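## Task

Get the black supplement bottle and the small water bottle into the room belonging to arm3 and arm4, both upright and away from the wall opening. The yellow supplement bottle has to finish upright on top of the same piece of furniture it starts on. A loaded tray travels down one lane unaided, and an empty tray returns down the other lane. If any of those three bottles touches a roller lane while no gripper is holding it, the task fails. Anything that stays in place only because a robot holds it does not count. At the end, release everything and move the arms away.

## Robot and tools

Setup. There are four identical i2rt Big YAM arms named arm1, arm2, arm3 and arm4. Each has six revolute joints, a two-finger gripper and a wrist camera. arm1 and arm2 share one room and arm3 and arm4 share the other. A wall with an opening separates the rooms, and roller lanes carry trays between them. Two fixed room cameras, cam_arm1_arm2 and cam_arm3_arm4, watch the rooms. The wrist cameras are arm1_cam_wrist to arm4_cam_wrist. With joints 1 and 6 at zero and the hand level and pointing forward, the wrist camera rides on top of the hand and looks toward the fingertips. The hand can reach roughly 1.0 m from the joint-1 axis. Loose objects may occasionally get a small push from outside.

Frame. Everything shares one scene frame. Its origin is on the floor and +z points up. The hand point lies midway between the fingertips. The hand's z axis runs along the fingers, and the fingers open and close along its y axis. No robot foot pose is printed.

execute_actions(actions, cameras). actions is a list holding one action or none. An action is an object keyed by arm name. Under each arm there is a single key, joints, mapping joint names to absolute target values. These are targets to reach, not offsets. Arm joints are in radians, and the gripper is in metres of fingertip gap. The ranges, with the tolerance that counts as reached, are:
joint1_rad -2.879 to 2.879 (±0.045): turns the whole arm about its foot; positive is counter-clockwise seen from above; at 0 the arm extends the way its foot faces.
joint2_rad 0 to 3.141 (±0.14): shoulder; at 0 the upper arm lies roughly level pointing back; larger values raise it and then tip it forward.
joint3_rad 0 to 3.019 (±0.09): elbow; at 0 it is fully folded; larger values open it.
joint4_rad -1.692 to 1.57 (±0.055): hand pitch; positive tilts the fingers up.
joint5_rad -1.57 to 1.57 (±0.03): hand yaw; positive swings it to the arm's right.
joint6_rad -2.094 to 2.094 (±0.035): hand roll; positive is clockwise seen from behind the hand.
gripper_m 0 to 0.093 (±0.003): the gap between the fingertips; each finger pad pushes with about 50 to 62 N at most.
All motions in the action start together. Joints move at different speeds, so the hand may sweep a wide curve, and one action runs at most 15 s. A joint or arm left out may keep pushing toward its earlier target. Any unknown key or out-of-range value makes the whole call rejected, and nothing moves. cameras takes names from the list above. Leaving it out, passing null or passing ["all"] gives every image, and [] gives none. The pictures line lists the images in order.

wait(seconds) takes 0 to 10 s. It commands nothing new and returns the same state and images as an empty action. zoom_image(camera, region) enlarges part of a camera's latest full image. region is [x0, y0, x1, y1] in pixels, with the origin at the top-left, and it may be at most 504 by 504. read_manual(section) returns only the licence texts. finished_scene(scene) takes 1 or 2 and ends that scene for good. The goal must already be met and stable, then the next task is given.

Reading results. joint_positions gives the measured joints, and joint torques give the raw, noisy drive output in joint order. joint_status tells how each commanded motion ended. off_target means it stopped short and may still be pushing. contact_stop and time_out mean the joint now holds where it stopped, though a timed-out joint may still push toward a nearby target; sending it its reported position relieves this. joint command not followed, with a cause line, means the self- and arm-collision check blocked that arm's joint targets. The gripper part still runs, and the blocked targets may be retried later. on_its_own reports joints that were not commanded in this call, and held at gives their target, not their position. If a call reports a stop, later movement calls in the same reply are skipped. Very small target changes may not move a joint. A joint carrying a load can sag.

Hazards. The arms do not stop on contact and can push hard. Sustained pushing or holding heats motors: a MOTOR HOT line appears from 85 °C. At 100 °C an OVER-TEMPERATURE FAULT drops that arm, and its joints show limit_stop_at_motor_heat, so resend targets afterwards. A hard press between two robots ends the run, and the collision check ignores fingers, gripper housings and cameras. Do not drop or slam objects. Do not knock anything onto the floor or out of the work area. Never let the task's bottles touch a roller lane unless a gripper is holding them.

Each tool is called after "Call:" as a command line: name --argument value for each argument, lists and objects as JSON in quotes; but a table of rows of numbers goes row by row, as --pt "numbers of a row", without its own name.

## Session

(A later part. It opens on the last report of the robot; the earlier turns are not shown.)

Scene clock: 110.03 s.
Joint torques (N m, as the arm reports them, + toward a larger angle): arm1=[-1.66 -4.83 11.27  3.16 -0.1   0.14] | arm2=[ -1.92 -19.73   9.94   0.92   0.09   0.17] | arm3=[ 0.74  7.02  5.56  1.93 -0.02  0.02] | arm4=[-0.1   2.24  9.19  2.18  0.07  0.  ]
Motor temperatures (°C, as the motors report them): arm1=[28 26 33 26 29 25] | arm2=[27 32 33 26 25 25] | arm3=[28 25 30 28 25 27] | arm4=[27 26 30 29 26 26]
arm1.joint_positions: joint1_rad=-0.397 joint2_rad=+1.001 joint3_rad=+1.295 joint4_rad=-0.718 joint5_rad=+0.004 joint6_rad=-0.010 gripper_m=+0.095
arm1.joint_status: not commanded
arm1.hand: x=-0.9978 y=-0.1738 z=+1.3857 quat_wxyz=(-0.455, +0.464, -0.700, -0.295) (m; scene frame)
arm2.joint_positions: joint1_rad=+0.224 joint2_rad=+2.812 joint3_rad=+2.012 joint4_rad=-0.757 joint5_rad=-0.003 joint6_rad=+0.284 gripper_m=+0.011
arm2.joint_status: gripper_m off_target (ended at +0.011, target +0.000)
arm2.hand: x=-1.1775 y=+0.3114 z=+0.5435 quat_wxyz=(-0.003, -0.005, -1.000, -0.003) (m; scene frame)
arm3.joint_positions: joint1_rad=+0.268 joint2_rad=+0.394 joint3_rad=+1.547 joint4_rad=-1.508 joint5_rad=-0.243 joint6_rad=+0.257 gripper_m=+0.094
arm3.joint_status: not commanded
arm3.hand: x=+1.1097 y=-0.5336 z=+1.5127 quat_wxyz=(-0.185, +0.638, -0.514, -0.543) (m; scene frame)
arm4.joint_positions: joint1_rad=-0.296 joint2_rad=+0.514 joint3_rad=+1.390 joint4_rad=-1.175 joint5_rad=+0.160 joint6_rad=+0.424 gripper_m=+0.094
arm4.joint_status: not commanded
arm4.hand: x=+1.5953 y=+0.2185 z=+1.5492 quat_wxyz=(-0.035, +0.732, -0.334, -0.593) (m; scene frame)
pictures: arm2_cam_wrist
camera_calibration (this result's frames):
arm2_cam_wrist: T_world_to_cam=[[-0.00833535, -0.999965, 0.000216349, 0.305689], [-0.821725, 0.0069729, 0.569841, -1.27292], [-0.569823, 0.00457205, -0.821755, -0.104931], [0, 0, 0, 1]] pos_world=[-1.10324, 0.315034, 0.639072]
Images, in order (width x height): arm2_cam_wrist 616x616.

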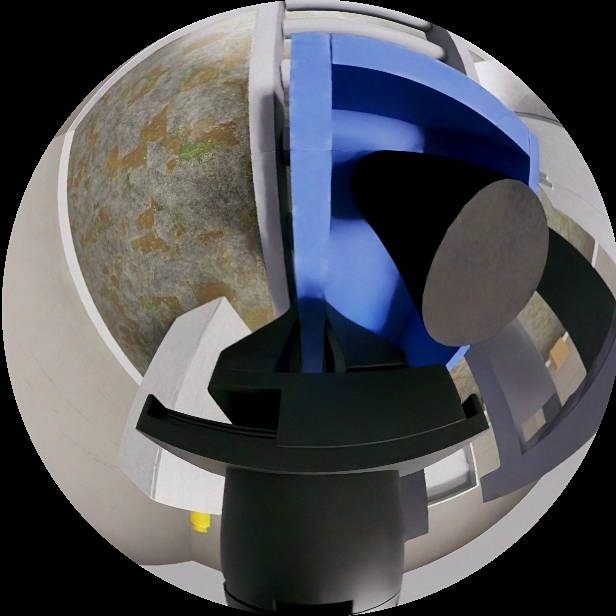

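Too shallow; regrip deeper.

Call:
execute_actions --actions '[{"arm2":{"joints":{"gripper_m":0.03}}}]' --cameras '[]'

Call:
execute_actions --actions '[{"arm2":{"joints":{"joint2_rad":2.865,"joint3_rad":2.065,"joint4_rad":-0.72}}}]' --cameras '[]'

Call:
execute_actions --actions '[{"arm2":{"joints":{"gripper_m":0}}}]' --cameras '["arm2_cam_wrist"]'

Call:
execute_actions --actions '[{"arm2":{"joints":{"joint2_rad":2.72,"joint3_rad":2.0,"joint4_rad":-0.84}}}]' --cameras '["arm2_cam_wrist","cam_arm1_arm2"]'

Scene clock: 116.63 s.
Joint torques (N m, as the arm reports them, + toward a larger angle): arm1=[-1.67 -4.84 11.29  3.14 -0.1   0.14] | arm2=[ -1.87 -20.07  10.16   0.86   0.08   0.15] | arm3=[ 0.84  7.08  5.58  1.95 -0.03  0.02] | arm4=[0.75 1.57 9.24 2.15 0.06 0.02]
Motor temperatures (°C, as the motors report them): arm1=[28 26 33 26 29 25] | arm2=[27 32 34 26 25 25] | arm3=[28 25 30 28 25 27] | arm4=[27 26 30 29 26 26]
arm1.joint_positions: joint1_rad=-0.397 joint2_rad=+1.001 joint3_rad=+1.295 joint4_rad=-0.718 joint5_rad=+0.004 joint6_rad=-0.010 gripper_m=+0.095
arm1.joint_status: not commanded
arm1.hand: x=-0.9978 y=-0.1738 z=+1.3857 quat_wxyz=(-0.455, +0.464, -0.700, -0.295) (m; scene frame)
arm2.joint_positions: joint1_rad=+0.224 joint2_rad=+2.812 joint3_rad=+2.012 joint4_rad=-0.757 joint5_rad=-0.003 joint6_rad=+0.284 gripper_m=+0.030
arm2.joint_status: all done
arm2.hand: x=-1.1775 y=+0.3114 z=+0.5435 quat_wxyz=(-0.003, -0.005, -1.000, -0.003) (m; scene frame)
arm3.joint_positions: joint1_rad=+0.268 joint2_rad=+0.394 joint3_rad=+1.547 joint4_rad=-1.508 joint5_rad=-0.243 joint6_rad=+0.257 gripper_m=+0.094
arm3.joint_status: not commanded
arm3.hand: x=+1.1097 y=-0.5336 z=+1.5127 quat_wxyz=(-0.185, +0.638, -0.514, -0.543) (m; scene frame)
arm4.joint_positions: joint1_rad=-0.296 joint2_rad=+0.514 joint3_rad=+1.390 joint4_rad=-1.175 joint5_rad=+0.160 joint6_rad=+0.424 gripper_m=+0.094
arm4.joint_status: not commanded
arm4.hand: x=+1.5953 y=+0.2185 z=+1.5492 quat_wxyz=(-0.035, +0.732, -0.334, -0.593) (m; scene frame)
pictures: none
No camera images: the call's "cameras" was empty. Leave "cameras" out to get every camera's image.

Scene clock: 117.47 s.
Joint torques (N m, as the arm reports them, + toward a larger angle): arm1=[-1.61 -5.   11.29  3.15 -0.09  0.15] | arm2=[ -1.37 -19.79  10.12   1.19   0.07   0.17] | arm3=[ 0.7   6.93  5.57  2.01 -0.03  0.02] | arm4=[0.97 2.21 9.26 2.36 0.03 0.02]
Motor temperatures (°C, as the motors report them): arm1=[28 26 33 26 29 25] | arm2=[27 32 34 26 25 25] | arm3=[28 25 30 28 25 27] | arm4=[27 26 30 29 26 26]
arm1.joint_positions: joint1_rad=-0.397 joint2_rad=+1.001 joint3_rad=+1.295 joint4_rad=-0.718 joint5_rad=+0.004 joint6_rad=-0.010 gripper_m=+0.095
arm1.joint_status: not commanded
arm1.hand: x=-0.9978 y=-0.1738 z=+1.3857 quat_wxyz=(-0.455, +0.464, -0.700, -0.295) (m; scene frame)
arm2.joint_positions: joint1_rad=+0.224 joint2_rad=+2.860 joint3_rad=+2.029 joint4_rad=-0.735 joint5_rad=-0.003 joint6_rad=+0.284 gripper_m=+0.030
arm2.joint_status: all done
arm2.hand: x=-1.1858 y=+0.3091 z=+0.5170 quat_wxyz=(+0.001, -0.005, -1.000, -0.002) (m; scene frame)
arm3.joint_positions: joint1_rad=+0.268 joint2_rad=+0.394 joint3_rad=+1.547 joint4_rad=-1.508 joint5_rad=-0.243 joint6_rad=+0.257 gripper_m=+0.094
arm3.joint_status: not commanded
arm3.hand: x=+1.1097 y=-0.5336 z=+1.5127 quat_wxyz=(-0.185, +0.638, -0.514, -0.543) (m; scene frame)
arm4.joint_positions: joint1_rad=-0.296 joint2_rad=+0.514 joint3_rad=+1.390 joint4_rad=-1.175 joint5_rad=+0.160 joint6_rad=+0.424 gripper_m=+0.094
arm4.joint_status: not commanded
arm4.hand: x=+1.5953 y=+0.2185 z=+1.5492 quat_wxyz=(-0.035, +0.732, -0.334, -0.593) (m; scene frame)
pictures: none
No camera images: the call's "cameras" was empty. Leave "cameras" out to get every camera's image.

Scene clock: 118.00 s.
Joint torques (N m, as the arm reports them, + toward a larger angle): arm1=[-1.75 -4.89 11.27  3.17 -0.09  0.14] | arm2=[ -1.62 -19.93  10.05   1.19   0.09   0.15] | arm3=[ 0.81  7.02  5.58  1.95 -0.03  0.02] | arm4=[0.28 1.53 9.25 1.86 0.09 0.07]
Motor temperatures (°C, as the motors report them): arm1=[28 26 33 26 29 25] | arm2=[27 32 34 26 25 25] | arm3=[28 25 30 28 25 27] | arm4=[27 26 30 29 26 26]
arm1.joint_positions: joint1_rad=-0.397 joint2_rad=+1.001 joint3_rad=+1.295 joint4_rad=-0.718 joint5_rad=+0.004 joint6_rad=-0.010 gripper_m=+0.095
arm1.joint_status: not commanded
arm1.hand: x=-0.9978 y=-0.1738 z=+1.3857 quat_wxyz=(-0.455, +0.464, -0.700, -0.295) (m; scene frame)
arm2.joint_positions: joint1_rad=+0.224 joint2_rad=+2.860 joint3_rad=+2.029 joint4_rad=-0.732 joint5_rad=-0.005 joint6_rad=+0.285 gripper_m=+0.011
arm2.joint_status: gripper_m off_target (ended at +0.011, target +0.000)
arm2.hand: x=-1.1853 y=+0.3096 z=+0.5170 quat_wxyz=(+0.000, -0.006, -1.000, -0.003) (m; scene frame)
arm3.joint_positions: joint1_rad=+0.268 joint2_rad=+0.394 joint3_rad=+1.547 joint4_rad=-1.508 joint5_rad=-0.243 joint6_rad=+0.257 gripper_m=+0.094
arm3.joint_status: not commanded
arm3.hand: x=+1.1097 y=-0.5336 z=+1.5127 quat_wxyz=(-0.185, +0.638, -0.514, -0.543) (m; scene frame)
arm4.joint_positions: joint1_rad=-0.296 joint2_rad=+0.514 joint3_rad=+1.390 joint4_rad=-1.175 joint5_rad=+0.160 joint6_rad=+0.424 gripper_m=+0.094
arm4.joint_status: not commanded
arm4.hand: x=+1.5953 y=+0.2185 z=+1.5492 quat_wxyz=(-0.035, +0.732, -0.334, -0.593) (m; scene frame)
pictures: arm2_cam_wrist
camera_calibration (this result's frames):
arm2_cam_wrist: T_world_to_cam=[[-0.00984784, -0.999951, 0.000449497, 0.30182], [-0.818108, 0.00831547, 0.575004, -1.26299], [-0.57498, 0.00529481, -0.818151, -0.139323], [0, 0, 0, 1]] pos_world=[-1.11039, 0.313045, 0.612099]
Images, in order (width x height): arm2_cam_wrist 616x616.

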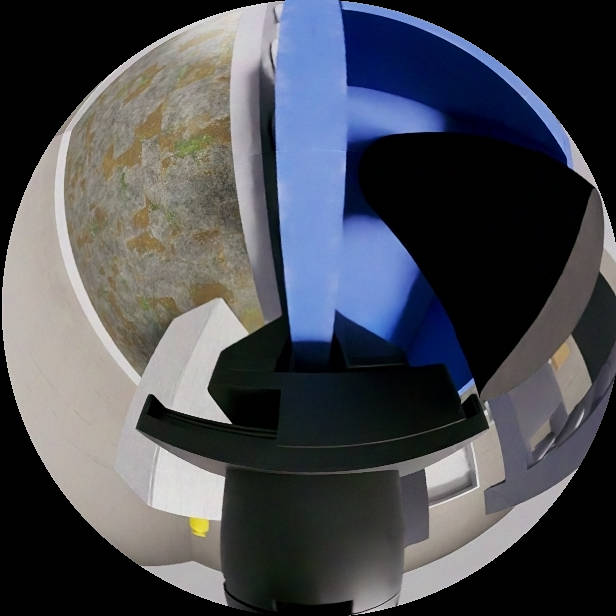

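Scene clock: 119.13 s.
Joint torques (N m, as the arm reports them, + toward a larger angle): arm1=[-1.65 -4.98 11.28  3.2  -0.09  0.14] | arm2=[ -1.74 -24.25   7.96  -0.41   0.09   0.2 ] | arm3=[ 0.8   6.95  5.59  1.97 -0.03  0.02] | arm4=[0.49 1.58 9.38 1.99 0.03 0.02]
Motor temperatures (°C, as the motors report them): arm1=[28 26 34 26 29 25] | arm2=[27 33 34 26 25 25] | arm3=[28 25 30 28 25 27] | arm4=[27 26 30 29 26 26]
arm1.joint_positions: joint1_rad=-0.397 joint2_rad=+1.001 joint3_rad=+1.295 joint4_rad=-0.718 joint5_rad=+0.004 joint6_rad=-0.010 gripper_m=+0.095
arm1.joint_status: not commanded
arm1.hand: x=-0.9978 y=-0.1738 z=+1.3857 quat_wxyz=(-0.455, +0.464, -0.700, -0.295) (m; scene frame)
arm2.joint_positions: joint1_rad=+0.224 joint2_rad=+2.776 joint3_rad=+1.990 joint4_rad=-0.819 joint5_rad=-0.004 joint6_rad=+0.280 gripper_m=+0.011
arm2.joint_status: all done
arm2.hand: x=-1.1871 y=+0.3086 z=+0.5611 quat_wxyz=(+0.019, -0.003, -1.000, +0.003) (m; scene frame)
arm3.joint_positions: joint1_rad=+0.268 joint2_rad=+0.394 joint3_rad=+1.547 joint4_rad=-1.508 joint5_rad=-0.243 joint6_rad=+0.257 gripper_m=+0.094
arm3.joint_status: not commanded
arm3.hand: x=+1.1097 y=-0.5336 z=+1.5127 quat_wxyz=(-0.185, +0.638, -0.514, -0.543) (m; scene frame)
arm4.joint_positions: joint1_rad=-0.296 joint2_rad=+0.514 joint3_rad=+1.390 joint4_rad=-1.175 joint5_rad=+0.160 joint6_rad=+0.424 gripper_m=+0.094
arm4.joint_status: not commanded
arm4.hand: x=+1.5953 y=+0.2185 z=+1.5492 quat_wxyz=(-0.035, +0.732, -0.334, -0.593) (m; scene frame)
pictures: arm2_cam_wrist, cam_arm1_arm2
camera_calibration (this result's frames):
arm2_cam_wrist: T_world_to_cam=[[-0.00421547, -0.999913, 0.0124887, 0.300757], [-0.794841, 0.0109287, 0.606719, -1.28081], [-0.606803, -0.00736892, -0.794818, -0.151292], [0, 0, 0, 1]] pos_world=[-1.10858, 0.313613, 0.653087]
Images, in order (width x height): arm2_cam_wrist 616x616, cam_arm1_arm2 896x504.

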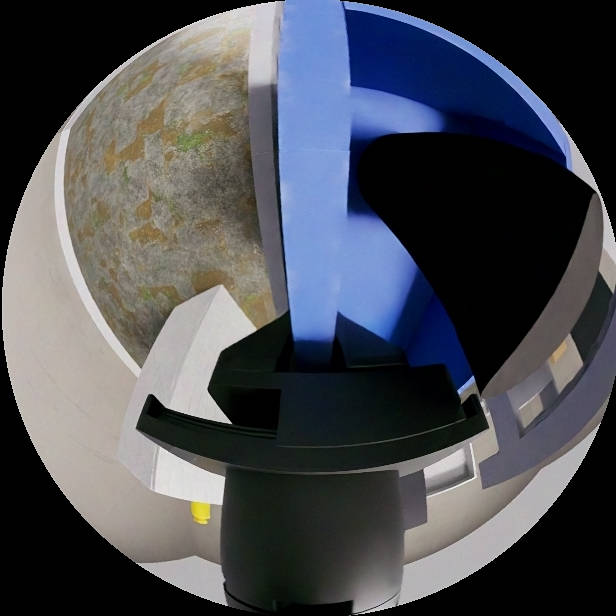

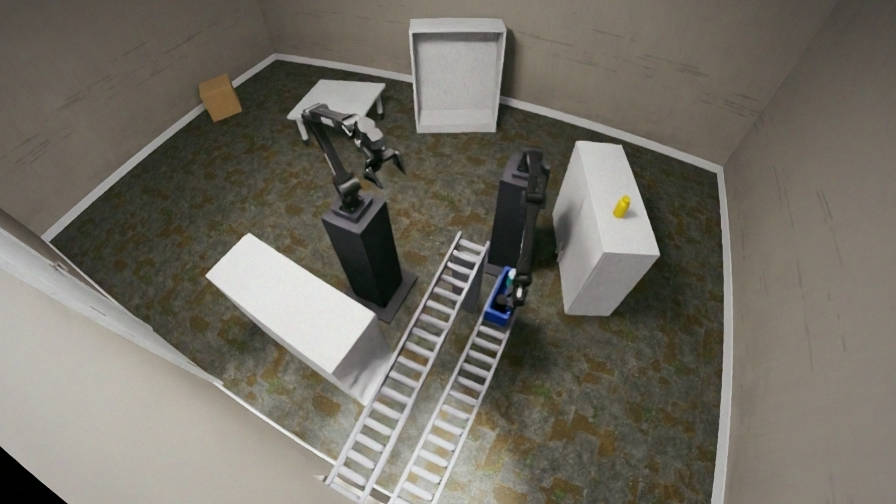

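Call:
execute_actions --actions '[{"arm2":{"joints":{"joint2_rad":2.5,"joint3_rad":1.96,"joint4_rad":-1.04}},"arm1":{"joints":{"joint1_rad":-0.75,"joint2_rad":1.5,"joint4_rad":-0.3,"joint5_rad":-1.2}}}]' --cameras '[]'

Call:
execute_actions --actions '[{"arm2":{"joints":{"joint2_rad":2.28,"joint3_rad":1.94,"joint4_rad":-1.24}}}]' --cameras '["cam_arm1_arm2"]'

Call:
execute_actions --actions '[{"arm2":{"joints":{"joint1_rad":0.04,"joint6_rad":0.09}}}]' --cameras '[]'

Call:
execute_actions --actions '[{"arm2":{"joints":{"joint1_rad":-0.15,"joint6_rad":-0.1}}}]' --cameras '["arm2_cam_wrist","cam_arm1_arm2","arm1_cam_wrist"]'

Scene clock: 127.53 s.
Joint torques (N m, as the arm reports them, + toward a larger angle): arm1=[ -0.62 -14.42  11.18   2.89  -0.45   0.09] | arm2=[ -1.44 -22.89  11.12  -0.64   0.1    0.21] | arm3=[ 0.84  6.98  5.58  1.95 -0.04  0.02] | arm4=[0.47 1.53 9.27 2.14 0.01 0.  ]
Motor temperatures (°C, as the motors report them): arm1=[28 26 34 26 29 25] | arm2=[27 34 33 26 25 25] | arm3=[28 25 30 28 25 27] | arm4=[27 26 31 29 26 26]
arm1.joint_positions: joint1_rad=-0.758 joint2_rad=+1.507 joint3_rad=+1.293 joint4_rad=-0.322 joint5_rad=-1.198 joint6_rad=-0.009 gripper_m=+0.095
arm1.joint_status: all done
arm1.hand: x=-0.9108 y=-0.0890 z=+1.2518 quat_wxyz=(-0.187, +0.539, -0.550, -0.610) (m; scene frame)
arm2.joint_positions: joint1_rad=+0.224 joint2_rad=+2.536 joint3_rad=+1.928 joint4_rad=-1.018 joint5_rad=-0.005 joint6_rad=+0.281 gripper_m=+0.011
arm2.joint_status: all done
arm2.hand: x=-1.1766 y=+0.3115 z=+0.7007 quat_wxyz=(+0.030, -0.004, -1.000, +0.006) (m; scene frame)
arm3.joint_positions: joint1_rad=+0.268 joint2_rad=+0.394 joint3_rad=+1.547 joint4_rad=-1.508 joint5_rad=-0.243 joint6_rad=+0.257 gripper_m=+0.094
arm3.joint_status: not commanded
arm3.hand: x=+1.1097 y=-0.5336 z=+1.5127 quat_wxyz=(-0.185, +0.638, -0.514, -0.543) (m; scene frame)
arm4.joint_positions: joint1_rad=-0.296 joint2_rad=+0.514 joint3_rad=+1.390 joint4_rad=-1.175 joint5_rad=+0.160 joint6_rad=+0.424 gripper_m=+0.094
arm4.joint_status: not commanded
arm4.hand: x=+1.5953 y=+0.2185 z=+1.5492 quat_wxyz=(-0.035, +0.732, -0.334, -0.593) (m; scene frame)
pictures: none
No camera images: the call's "cameras" was empty. Leave "cameras" out to get every camera's image.

Scene clock: 128.93 s.
Joint torques (N m, as the arm reports them, + toward a larger angle): arm1=[ -0.65 -14.42  11.22   2.83  -0.45   0.1 ] | arm2=[ -1.62 -22.71  12.26  -0.6    0.12   0.19] | arm3=[ 0.76  7.19  5.62  2.   -0.04  0.02] | arm4=[1.33 0.81 9.45 2.19 0.03 0.04]
Motor temperatures (°C, as the motors report them): arm1=[28 26 34 26 29 25] | arm2=[27 34 34 26 25 25] | arm3=[28 25 30 28 25 27] | arm4=[27 26 31 29 26 26]
arm1.joint_positions: joint1_rad=-0.758 joint2_rad=+1.507 joint3_rad=+1.293 joint4_rad=-0.322 joint5_rad=-1.198 joint6_rad=-0.009 gripper_m=+0.095
arm1.joint_status: not commanded
arm1.hand: x=-0.9108 y=-0.0890 z=+1.2518 quat_wxyz=(-0.187, +0.539, -0.550, -0.610) (m; scene frame)
arm2.joint_positions: joint1_rad=+0.224 joint2_rad=+2.316 joint3_rad=+1.907 joint4_rad=-1.217 joint5_rad=-0.005 joint6_rad=+0.281 gripper_m=+0.011
arm2.joint_status: all done
arm2.hand: x=-1.1820 y=+0.3099 z=+0.8394 quat_wxyz=(+0.030, -0.004, -1.000, +0.006) (m; scene frame)
arm3.joint_positions: joint1_rad=+0.268 joint2_rad=+0.394 joint3_rad=+1.547 joint4_rad=-1.508 joint5_rad=-0.243 joint6_rad=+0.257 gripper_m=+0.094
arm3.joint_status: not commanded
arm3.hand: x=+1.1097 y=-0.5336 z=+1.5127 quat_wxyz=(-0.185, +0.638, -0.514, -0.543) (m; scene frame)
arm4.joint_positions: joint1_rad=-0.296 joint2_rad=+0.514 joint3_rad=+1.390 joint4_rad=-1.175 joint5_rad=+0.160 joint6_rad=+0.424 gripper_m=+0.094
arm4.joint_status: not commanded
arm4.hand: x=+1.5953 y=+0.2185 z=+1.5492 quat_wxyz=(-0.035, +0.732, -0.334, -0.593) (m; scene frame)
pictures: cam_arm1_arm2
Images, in order (width x height): cam_arm1_arm2 896x504.

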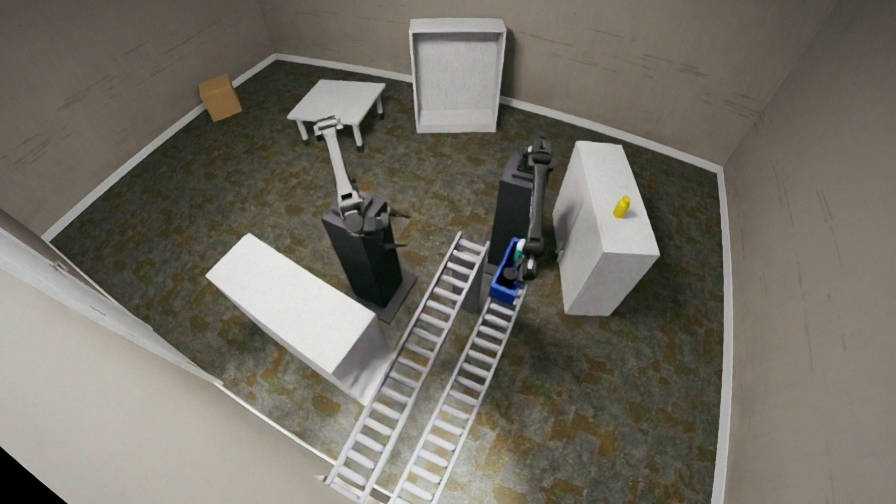

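Scene clock: 130.30 s.
Joint torques (N m, as the arm reports them, + toward a larger angle): arm1=[ -0.83 -14.47  11.22   2.81  -0.44   0.08] | arm2=[ -0.34 -22.18  12.2   -0.64   0.17   0.09] | arm3=[ 0.79  7.02  5.58  1.97 -0.03  0.02] | arm4=[-0.16  1.8   9.22  2.07  0.16  0.04]
Motor temperatures (°C, as the motors report them): arm1=[28 26 34 26 29 25] | arm2=[27 34 34 26 25 25] | arm3=[28 25 30 28 25 27] | arm4=[27 26 31 29 26 26]
arm1.joint_positions: joint1_rad=-0.758 joint2_rad=+1.507 joint3_rad=+1.293 joint4_rad=-0.322 joint5_rad=-1.198 joint6_rad=-0.009 gripper_m=+0.095
arm1.joint_status: not commanded
arm1.hand: x=-0.9108 y=-0.0890 z=+1.2518 quat_wxyz=(-0.187, +0.539, -0.550, -0.610) (m; scene frame)
arm2.joint_positions: joint1_rad=+0.037 joint2_rad=+2.316 joint3_rad=+1.907 joint4_rad=-1.217 joint5_rad=-0.006 joint6_rad=+0.094 gripper_m=+0.011
arm2.joint_status: all done
arm2.hand: x=-1.1598 y=+0.1884 z=+0.8394 quat_wxyz=(+0.031, -0.004, -1.000, +0.000) (m; scene frame)
arm3.joint_positions: joint1_rad=+0.268 joint2_rad=+0.394 joint3_rad=+1.547 joint4_rad=-1.508 joint5_rad=-0.243 joint6_rad=+0.257 gripper_m=+0.094
arm3.joint_status: not commanded
arm3.hand: x=+1.1097 y=-0.5336 z=+1.5127 quat_wxyz=(-0.185, +0.638, -0.514, -0.543) (m; scene frame)
arm4.joint_positions: joint1_rad=-0.296 joint2_rad=+0.514 joint3_rad=+1.390 joint4_rad=-1.175 joint5_rad=+0.160 joint6_rad=+0.424 gripper_m=+0.094
arm4.joint_status: not commanded
arm4.hand: x=+1.5953 y=+0.2185 z=+1.5492 quat_wxyz=(-0.035, +0.732, -0.334, -0.593) (m; scene frame)
pictures: none
No camera images: the call's "cameras" was empty. Leave "cameras" out to get every camera's image.

Scene clock: 131.70 s.
Joint torques (N m, as the arm reports them, + toward a larger angle): arm1=[ -0.82 -14.46  11.23   2.86  -0.44   0.1 ] | arm2=[ -0.75 -22.    12.34  -0.54   0.16   0.07] | arm3=[ 0.84  6.97  5.57  1.98 -0.03  0.02] | arm4=[0.43 1.47 9.32 2.08 0.06 0.01]
Motor temperatures (°C, as the motors report them): arm1=[28 26 34 26 29 25] | arm2=[27 34 34 26 25 25] | arm3=[28 25 30 28 25 27] | arm4=[27 26 31 29 26 26]
arm1.joint_positions: joint1_rad=-0.758 joint2_rad=+1.507 joint3_rad=+1.293 joint4_rad=-0.322 joint5_rad=-1.198 joint6_rad=-0.009 gripper_m=+0.095
arm1.joint_status: not commanded
arm1.hand: x=-0.9108 y=-0.0890 z=+1.2518 quat_wxyz=(-0.187, +0.539, -0.550, -0.610) (m; scene frame)
arm2.joint_positions: joint1_rad=-0.151 joint2_rad=+2.316 joint3_rad=+1.907 joint4_rad=-1.220 joint5_rad=-0.007 joint6_rad=-0.097 gripper_m=+0.011
arm2.joint_status: all done
arm2.hand: x=-1.1612 y=+0.0634 z=+0.8395 quat_wxyz=(+0.032, -0.003, -0.999, -0.006) (m; scene frame)
arm3.joint_positions: joint1_rad=+0.268 joint2_rad=+0.394 joint3_rad=+1.547 joint4_rad=-1.508 joint5_rad=-0.243 joint6_rad=+0.257 gripper_m=+0.094
arm3.joint_status: not commanded
arm3.hand: x=+1.1097 y=-0.5336 z=+1.5127 quat_wxyz=(-0.185, +0.638, -0.514, -0.543) (m; scene frame)
arm4.joint_positions: joint1_rad=-0.296 joint2_rad=+0.514 joint3_rad=+1.390 joint4_rad=-1.175 joint5_rad=+0.160 joint6_rad=+0.424 gripper_m=+0.094
arm4.joint_status: not commanded
arm4.hand: x=+1.5953 y=+0.2185 z=+1.5492 quat_wxyz=(-0.035, +0.732, -0.334, -0.593) (m; scene frame)
pictures: arm1_cam_wrist, arm2_cam_wrist, cam_arm1_arm2
camera_calibration (this result's frames):
arm1_cam_wrist: T_world_to_cam=[[0.82587, 0.322898, -0.46225, 1.35855], [-0.014428, -0.807426, -0.589793, 0.653377], [-0.563676, 0.493762, -0.66217, 0.484631], [0, 0, 0, 1]] pos_world=[-0.839387, -0.150413, 1.33426]
arm2_cam_wrist: T_world_to_cam=[[-0.00361872, -0.999978, -0.00550404, 0.0679789], [-0.779901, -0.000622767, 0.625903, -1.42452], [-0.625893, 0.00655758, -0.779881, 0.0483761], [0, 0, 0, 1]] pos_world=[-1.08046, 0.0667731, 0.929715]
Images, in order (width x height): arm1_cam_wrist 616x616, arm2_cam_wrist 616x616, cam_arm1_arm2 896x504.

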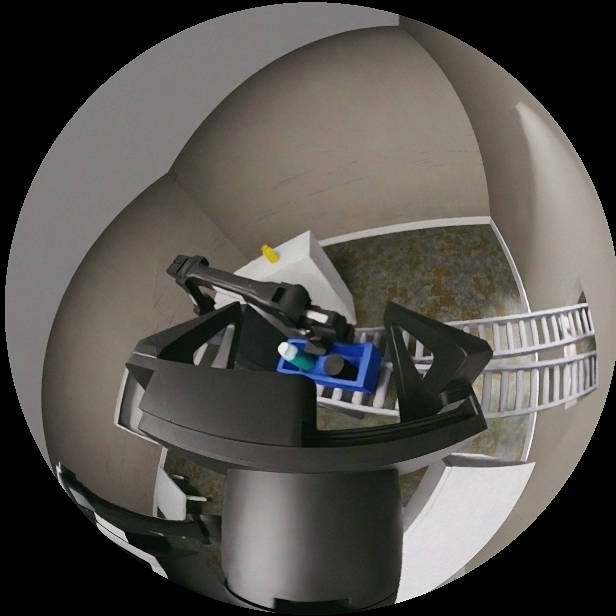

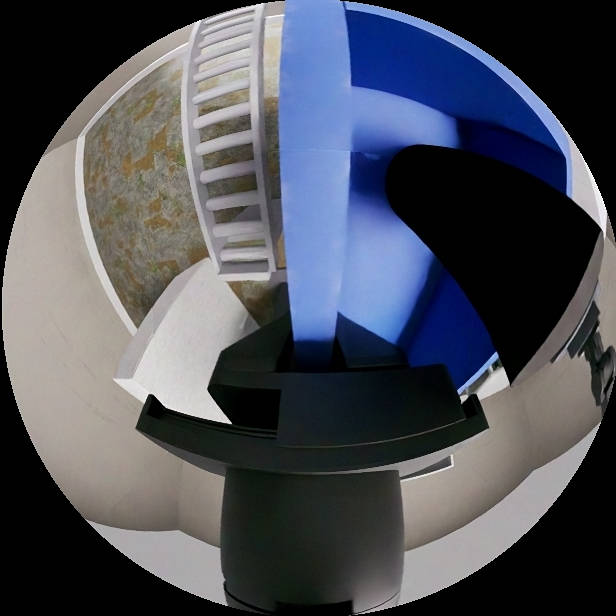

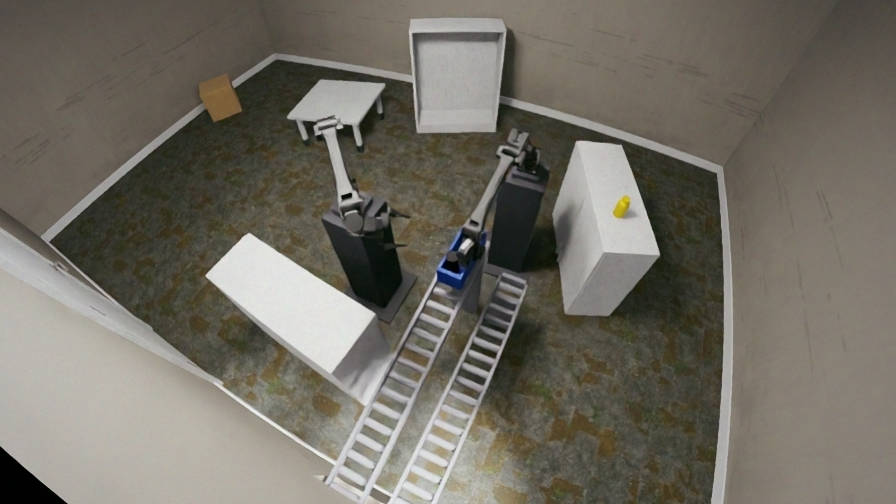

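Call:
execute_actions --actions '[{"arm2":{"joints":{"joint2_rad":2.41,"joint4_rad":-1.14}}}]' --cameras '["arm2_cam_wrist","cam_arm1_arm2"]'

Call:
zoom_image --camera "cam_arm1_arm2" --region '[400,220,520,330]'

Scene clock: 136.63 s.
Joint torques (N m, as the arm reports them, + toward a larger angle): arm1=[ -0.65 -14.5   11.23   2.85  -0.44   0.09] | arm2=[ -0.14 -21.48  11.6    0.75   0.07   0.13] | arm3=[ 0.76  7.01  5.58  1.98 -0.03  0.02] | arm4=[0.4  1.81 9.18 1.97 0.02 0.07]
Motor temperatures (°C, as the motors report them): arm1=[28 27 34 26 29 25] | arm2=[27 34 35 26 25 25] | arm3=[28 25 30 28 25 27] | arm4=[27 26 31 29 26 26]
arm1.joint_positions: joint1_rad=-0.758 joint2_rad=+1.507 joint3_rad=+1.293 joint4_rad=-0.322 joint5_rad=-1.198 joint6_rad=-0.009 gripper_m=+0.095
arm1.joint_status: not commanded
arm1.hand: x=-0.9108 y=-0.0890 z=+1.2518 quat_wxyz=(-0.187, +0.539, -0.550, -0.610) (m; scene frame)
arm2.joint_positions: joint1_rad=-0.152 joint2_rad=+2.429 joint3_rad=+1.908 joint4_rad=-1.148 joint5_rad=-0.005 joint6_rad=-0.100 gripper_m=+0.011
arm2.joint_status: all done
arm2.hand: x=-1.1665 y=+0.0628 z=+0.7663 quat_wxyz=(+0.052, -0.001, -0.999, -0.007) (m; scene frame)
arm3.joint_positions: joint1_rad=+0.268 joint2_rad=+0.394 joint3_rad=+1.547 joint4_rad=-1.508 joint5_rad=-0.243 joint6_rad=+0.257 gripper_m=+0.094
arm3.joint_status: not commanded
arm3.hand: x=+1.1097 y=-0.5336 z=+1.5127 quat_wxyz=(-0.185, +0.638, -0.514, -0.543) (m; scene frame)
arm4.joint_positions: joint1_rad=-0.296 joint2_rad=+0.514 joint3_rad=+1.390 joint4_rad=-1.175 joint5_rad=+0.160 joint6_rad=+0.424 gripper_m=+0.094
arm4.joint_status: not commanded
arm4.hand: x=+1.5953 y=+0.2185 z=+1.5492 quat_wxyz=(-0.035, +0.732, -0.334, -0.593) (m; scene frame)
pictures: arm2_cam_wrist, cam_arm1_arm2
camera_calibration (this result's frames):
arm2_cam_wrist: T_world_to_cam=[[-0.000675713, -0.999974, -0.00715854, 0.0717117], [-0.754195, -0.00419105, 0.656638, -1.37618], [-0.656651, 0.00584263, -0.754172, -0.0676317], [0, 0, 0, 1]] pos_world=[-1.08227, 0.0663374, 0.853157]
Images, in order (width x height): arm2_cam_wrist 616x616, cam_arm1_arm2 896x504.

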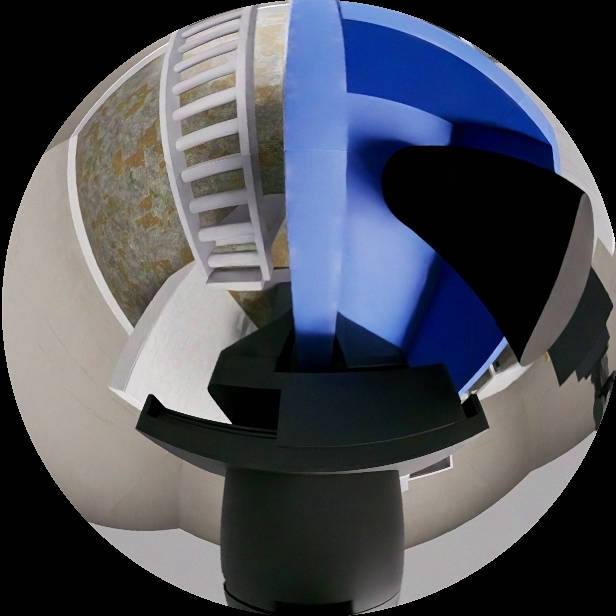

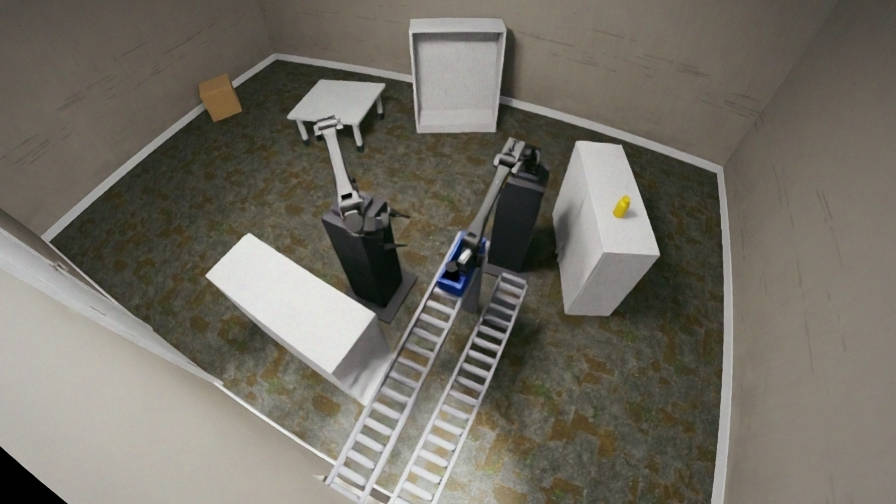

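Region (400, 220, 520, 330) of cam_arm1_arm2's 896x504 image, scaled by 4.200, with more detail than that image has; it fills the top 462 rows of this view, and the rest is white.

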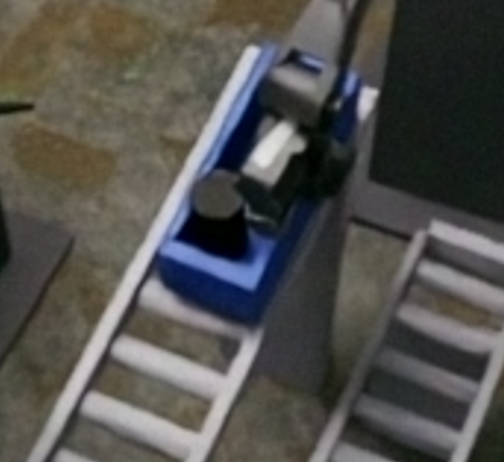

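Resting on the rail; lift slightly and shift −y about 2 cm.

Call:
execute_actions --actions '[{"arm2":{"joints":{"joint2_rad":2.35,"joint4_rad":-1.18}}}]' --cameras '[]'

Call:
execute_actions --actions '[{"arm2":{"joints":{"joint1_rad":-0.192,"joint6_rad":-0.135}}}]' --cameras '[]'

Call:
execute_actions --actions '[{"arm2":{"joints":{"joint2_rad":2.41,"joint4_rad":-1.14}}}]' --cameras '["arm2_cam_wrist","cam_arm1_arm2"]'

Call:
zoom_image --camera "cam_arm1_arm2" --region '[400,220,520,330]'

Scene clock: 142.37 s.
Joint torques (N m, as the arm reports them, + toward a larger angle): arm1=[ -0.65 -14.51  11.26   2.82  -0.43   0.08] | arm2=[ -0.88 -25.38  11.5   -0.83   0.09   0.13] | arm3=[ 0.75  6.9   5.57  2.   -0.04  0.02] | arm4=[1.84 1.1  9.16 2.06 0.   0.01]
Motor temperatures (°C, as the motors report them): arm1=[28 27 34 26 29 25] | arm2=[27 34 35 26 25 25] | arm3=[28 25 30 28 25 27] | arm4=[27 26 31 29 26 26]
arm1.joint_positions: joint1_rad=-0.758 joint2_rad=+1.507 joint3_rad=+1.293 joint4_rad=-0.322 joint5_rad=-1.198 joint6_rad=-0.009 gripper_m=+0.095
arm1.joint_status: not commanded
arm1.hand: x=-0.9108 y=-0.0890 z=+1.2518 quat_wxyz=(-0.187, +0.539, -0.550, -0.610) (m; scene frame)
arm2.joint_positions: joint1_rad=-0.152 joint2_rad=+2.427 joint3_rad=+1.908 joint4_rad=-1.155 joint5_rad=-0.005 joint6_rad=-0.101 gripper_m=+0.011
arm2.joint_status: all done
arm2.hand: x=-1.1678 y=+0.0630 z=+0.7677 quat_wxyz=(+0.054, -0.001, -0.999, -0.007) (m; scene frame)
arm3.joint_positions: joint1_rad=+0.268 joint2_rad=+0.394 joint3_rad=+1.547 joint4_rad=-1.508 joint5_rad=-0.243 joint6_rad=+0.257 gripper_m=+0.094
arm3.joint_status: not commanded
arm3.hand: x=+1.1097 y=-0.5336 z=+1.5127 quat_wxyz=(-0.185, +0.638, -0.514, -0.543) (m; scene frame)
arm4.joint_positions: joint1_rad=-0.296 joint2_rad=+0.514 joint3_rad=+1.390 joint4_rad=-1.175 joint5_rad=+0.160 joint6_rad=+0.424 gripper_m=+0.094
arm4.joint_status: not commanded
arm4.hand: x=+1.5953 y=+0.2185 z=+1.5492 quat_wxyz=(-0.035, +0.732, -0.334, -0.593) (m; scene frame)
pictures: none
No camera images: the call's "cameras" was empty. Leave "cameras" out to get every camera's image.

Scene clock: 143.20 s.
Joint torques (N m, as the arm reports them, + toward a larger angle): arm1=[ -0.84 -14.5   11.23   2.84  -0.45   0.1 ] | arm2=[ -0.72 -25.78  11.62  -0.59   0.18   0.08] | arm3=[ 0.77  6.92  5.6   1.97 -0.03  0.02] | arm4=[0.16 1.07 9.38 2.   0.09 0.05]
Motor temperatures (°C, as the motors report them): arm1=[28 27 34 26 29 25] | arm2=[27 35 35 26 25 25] | arm3=[28 25 30 28 25 27] | arm4=[27 26 31 29 26 26]
arm1.joint_positions: joint1_rad=-0.758 joint2_rad=+1.507 joint3_rad=+1.293 joint4_rad=-0.322 joint5_rad=-1.198 joint6_rad=-0.009 gripper_m=+0.095
arm1.joint_status: not commanded
arm1.hand: x=-0.9108 y=-0.0890 z=+1.2518 quat_wxyz=(-0.187, +0.539, -0.550, -0.610) (m; scene frame)
arm2.joint_positions: joint1_rad=-0.187 joint2_rad=+2.427 joint3_rad=+1.908 joint4_rad=-1.158 joint5_rad=-0.007 joint6_rad=-0.132 gripper_m=+0.011
arm2.joint_status: all done
arm2.hand: x=-1.1711 y=+0.0406 z=+0.7678 quat_wxyz=(+0.055, -0.003, -0.998, -0.010) (m; scene frame)
arm3.joint_positions: joint1_rad=+0.268 joint2_rad=+0.394 joint3_rad=+1.547 joint4_rad=-1.508 joint5_rad=-0.243 joint6_rad=+0.257 gripper_m=+0.094
arm3.joint_status: not commanded
arm3.hand: x=+1.1097 y=-0.5336 z=+1.5127 quat_wxyz=(-0.185, +0.638, -0.514, -0.543) (m; scene frame)
arm4.joint_positions: joint1_rad=-0.296 joint2_rad=+0.514 joint3_rad=+1.390 joint4_rad=-1.175 joint5_rad=+0.160 joint6_rad=+0.424 gripper_m=+0.094
arm4.joint_status: not commanded
arm4.hand: x=+1.5953 y=+0.2185 z=+1.5492 quat_wxyz=(-0.035, +0.732, -0.334, -0.593) (m; scene frame)
pictures: none
No camera images: the call's "cameras" was empty. Leave "cameras" out to get every camera's image.

Scene clock: 144.07 s.
Joint torques (N m, as the arm reports them, + toward a larger angle): arm1=[ -0.62 -14.36  11.2    2.87  -0.46   0.09] | arm2=[ -1.15 -22.89  11.56   0.76   0.17   0.08] | arm3=[ 0.7   6.88  5.58  1.96 -0.03  0.02] | arm4=[0.1  1.36 9.31 2.14 0.08 0.05]
Motor temperatures (°C, as the motors report them): arm1=[28 27 34 26 29 25] | arm2=[27 35 35 26 25 25] | arm3=[28 25 30 28 25 27] | arm4=[27 26 31 29 26 26]
arm1.joint_positions: joint1_rad=-0.758 joint2_rad=+1.507 joint3_rad=+1.293 joint4_rad=-0.322 joint5_rad=-1.198 joint6_rad=-0.009 gripper_m=+0.095
arm1.joint_status: not commanded
arm1.hand: x=-0.9108 y=-0.0890 z=+1.2518 quat_wxyz=(-0.187, +0.539, -0.550, -0.610) (m; scene frame)
arm2.joint_positions: joint1_rad=-0.187 joint2_rad=+2.443 joint3_rad=+1.908 joint4_rad=-1.149 joint5_rad=-0.007 joint6_rad=-0.133 gripper_m=+0.011
arm2.joint_status: all done
arm2.hand: x=-1.1729 y=+0.0408 z=+0.7576 quat_wxyz=(+0.059, -0.002, -0.998, -0.011) (m; scene frame)
arm3.joint_positions: joint1_rad=+0.268 joint2_rad=+0.394 joint3_rad=+1.547 joint4_rad=-1.508 joint5_rad=-0.243 joint6_rad=+0.257 gripper_m=+0.094
arm3.joint_status: not commanded
arm3.hand: x=+1.1097 y=-0.5336 z=+1.5127 quat_wxyz=(-0.185, +0.638, -0.514, -0.543) (m; scene frame)
arm4.joint_positions: joint1_rad=-0.296 joint2_rad=+0.514 joint3_rad=+1.390 joint4_rad=-1.175 joint5_rad=+0.160 joint6_rad=+0.424 gripper_m=+0.094
arm4.joint_status: not commanded
arm4.hand: x=+1.5953 y=+0.2185 z=+1.5492 quat_wxyz=(-0.035, +0.732, -0.334, -0.593) (m; scene frame)
pictures: arm2_cam_wrist, cam_arm1_arm2
camera_calibration (this result's frames):
arm2_cam_wrist: T_world_to_cam=[[-0.00364313, -0.999882, -0.0149441, 0.0520109], [-0.74505, -0.00725382, 0.66697, -1.37234], [-0.666999, 0.013564, -0.744935, -0.0976269], [0, 0, 0, 1]] pos_world=[-1.08739, 0.0433742, 0.843363]
Images, in order (width x height): arm2_cam_wrist 616x616, cam_arm1_arm2 896x504.

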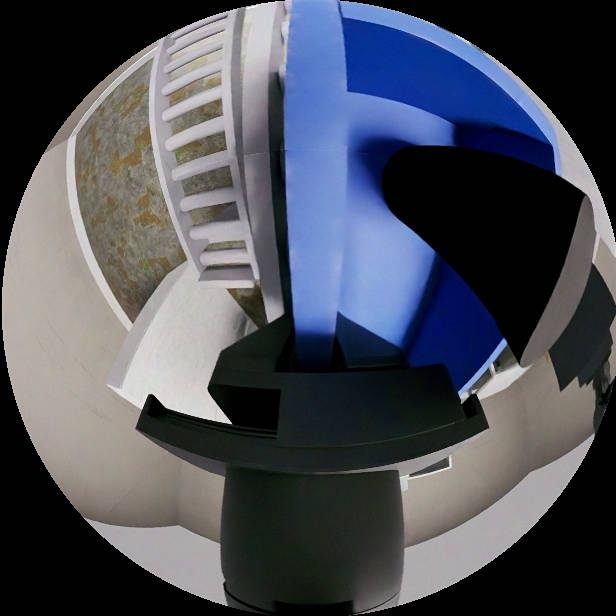

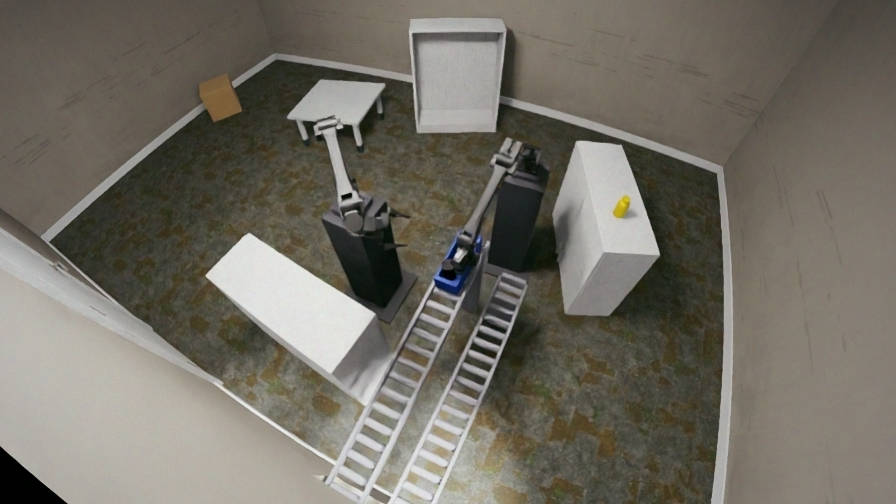

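Region (400, 220, 520, 330) of cam_arm1_arm2's 896x504 image, scaled by 4.200, with more detail than that image has; it fills the top 462 rows of this view, and the rest is white.

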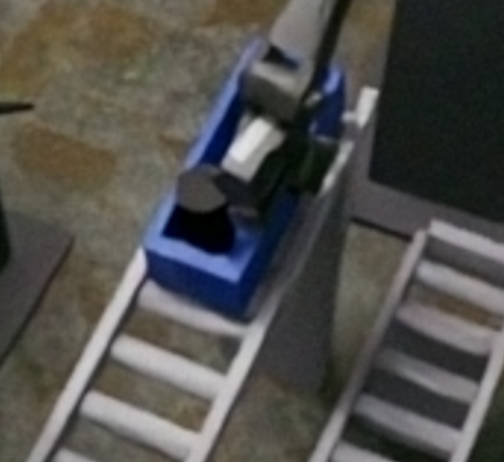

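Call:
execute_actions --actions '[{"arm2":{"joints":{"joint1_rad":-0.167,"joint2_rad":2.45}}}]' --cameras '["arm2_cam_wrist","arm1_cam_wrist"]'

Call:
zoom_image --camera "arm1_cam_wrist" --region '[260,310,410,430]'

Scene clock: 147.20 s.
Joint torques (N m, as the arm reports them, + toward a larger angle): arm1=[ -0.81 -14.51  11.22   2.87  -0.46   0.1 ] | arm2=[  0.42 -20.31  11.35   0.49  -0.15   0.09] | arm3=[ 0.79  6.99  5.58  1.98 -0.03  0.02] | arm4=[0.16 1.3  9.34 2.21 0.07 0.09]
Motor temperatures (°C, as the motors report them): arm1=[28 27 34 26 29 25] | arm2=[27 35 35 26 25 25] | arm3=[28 25 30 28 25 27] | arm4=[27 26 31 29 26 26]
arm1.joint_positions: joint1_rad=-0.758 joint2_rad=+1.507 joint3_rad=+1.293 joint4_rad=-0.322 joint5_rad=-1.198 joint6_rad=-0.009 gripper_m=+0.095
arm1.joint_status: not commanded
arm1.hand: x=-0.9108 y=-0.0890 z=+1.2518 quat_wxyz=(-0.187, +0.539, -0.550, -0.610) (m; scene frame)
arm2.joint_positions: joint1_rad=-0.182 joint2_rad=+2.453 joint3_rad=+1.908 joint4_rad=-1.143 joint5_rad=+0.001 joint6_rad=-0.133 gripper_m=+0.011
arm2.joint_status: all done
arm2.hand: x=-1.1738 y=+0.0425 z=+0.7507 quat_wxyz=(+0.061, +0.000, -0.998, -0.007) (m; scene frame)
arm3.joint_positions: joint1_rad=+0.268 joint2_rad=+0.394 joint3_rad=+1.547 joint4_rad=-1.508 joint5_rad=-0.243 joint6_rad=+0.257 gripper_m=+0.094
arm3.joint_status: not commanded
arm3.hand: x=+1.1097 y=-0.5336 z=+1.5127 quat_wxyz=(-0.185, +0.638, -0.514, -0.543) (m; scene frame)
arm4.joint_positions: joint1_rad=-0.296 joint2_rad=+0.514 joint3_rad=+1.390 joint4_rad=-1.175 joint5_rad=+0.160 joint6_rad=+0.424 gripper_m=+0.094
arm4.joint_status: not commanded
arm4.hand: x=+1.5953 y=+0.2185 z=+1.5492 quat_wxyz=(-0.035, +0.732, -0.334, -0.593) (m; scene frame)
pictures: arm1_cam_wrist, arm2_cam_wrist
camera_calibration (this result's frames):
arm1_cam_wrist: T_world_to_cam=[[0.82587, 0.322898, -0.46225, 1.35855], [-0.014428, -0.807426, -0.589793, 0.653377], [-0.563676, 0.493762, -0.66217, 0.484631], [0, 0, 0, 1]] pos_world=[-0.839387, -0.150413, 1.33426]
arm2_cam_wrist: T_world_to_cam=[[0.00188078, -0.999972, -0.00727693, 0.0543203], [-0.741475, -0.00627719, 0.670951, -1.36721], [-0.670978, 0.00413376, -0.741466, -0.110316], [0, 0, 0, 1]] pos_world=[-1.08788, 0.0461926, 0.835931]
Images, in order (width x height): arm1_cam_wrist 616x616, arm2_cam_wrist 616x616.

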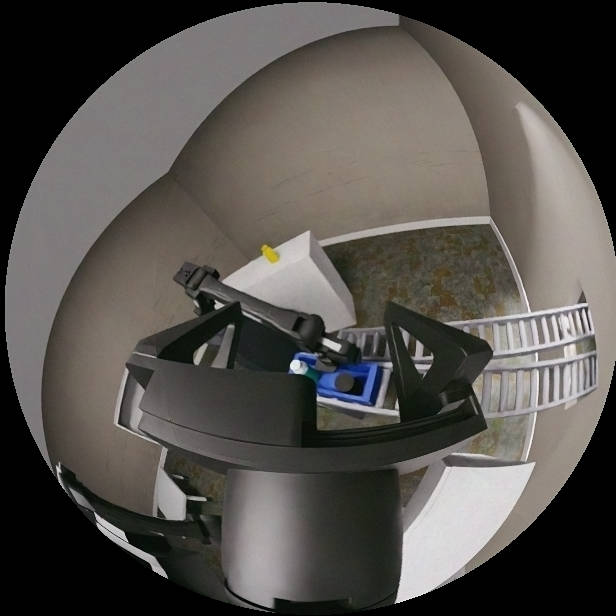

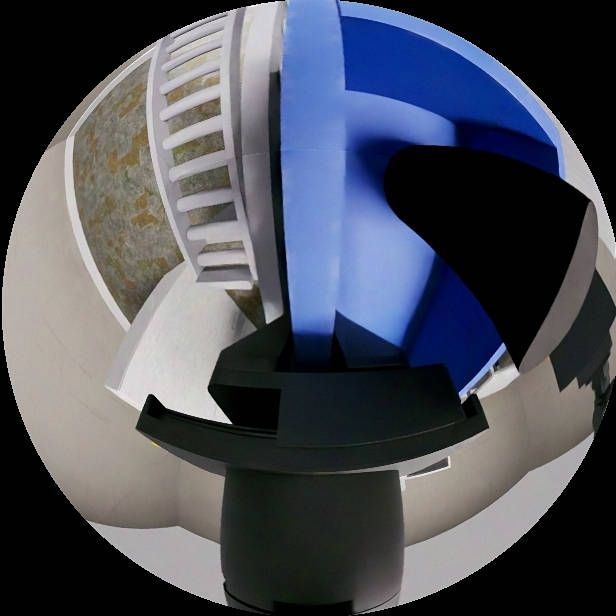

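Region (260, 310, 410, 430) of arm1_cam_wrist's 616x616 image, scaled by 3.360, with more detail than that image has; it fills the top 403 rows of this view, and the rest is white.

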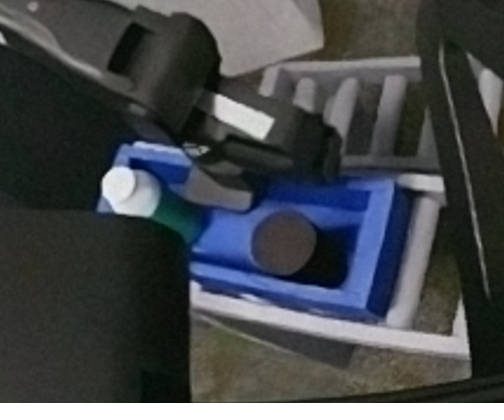

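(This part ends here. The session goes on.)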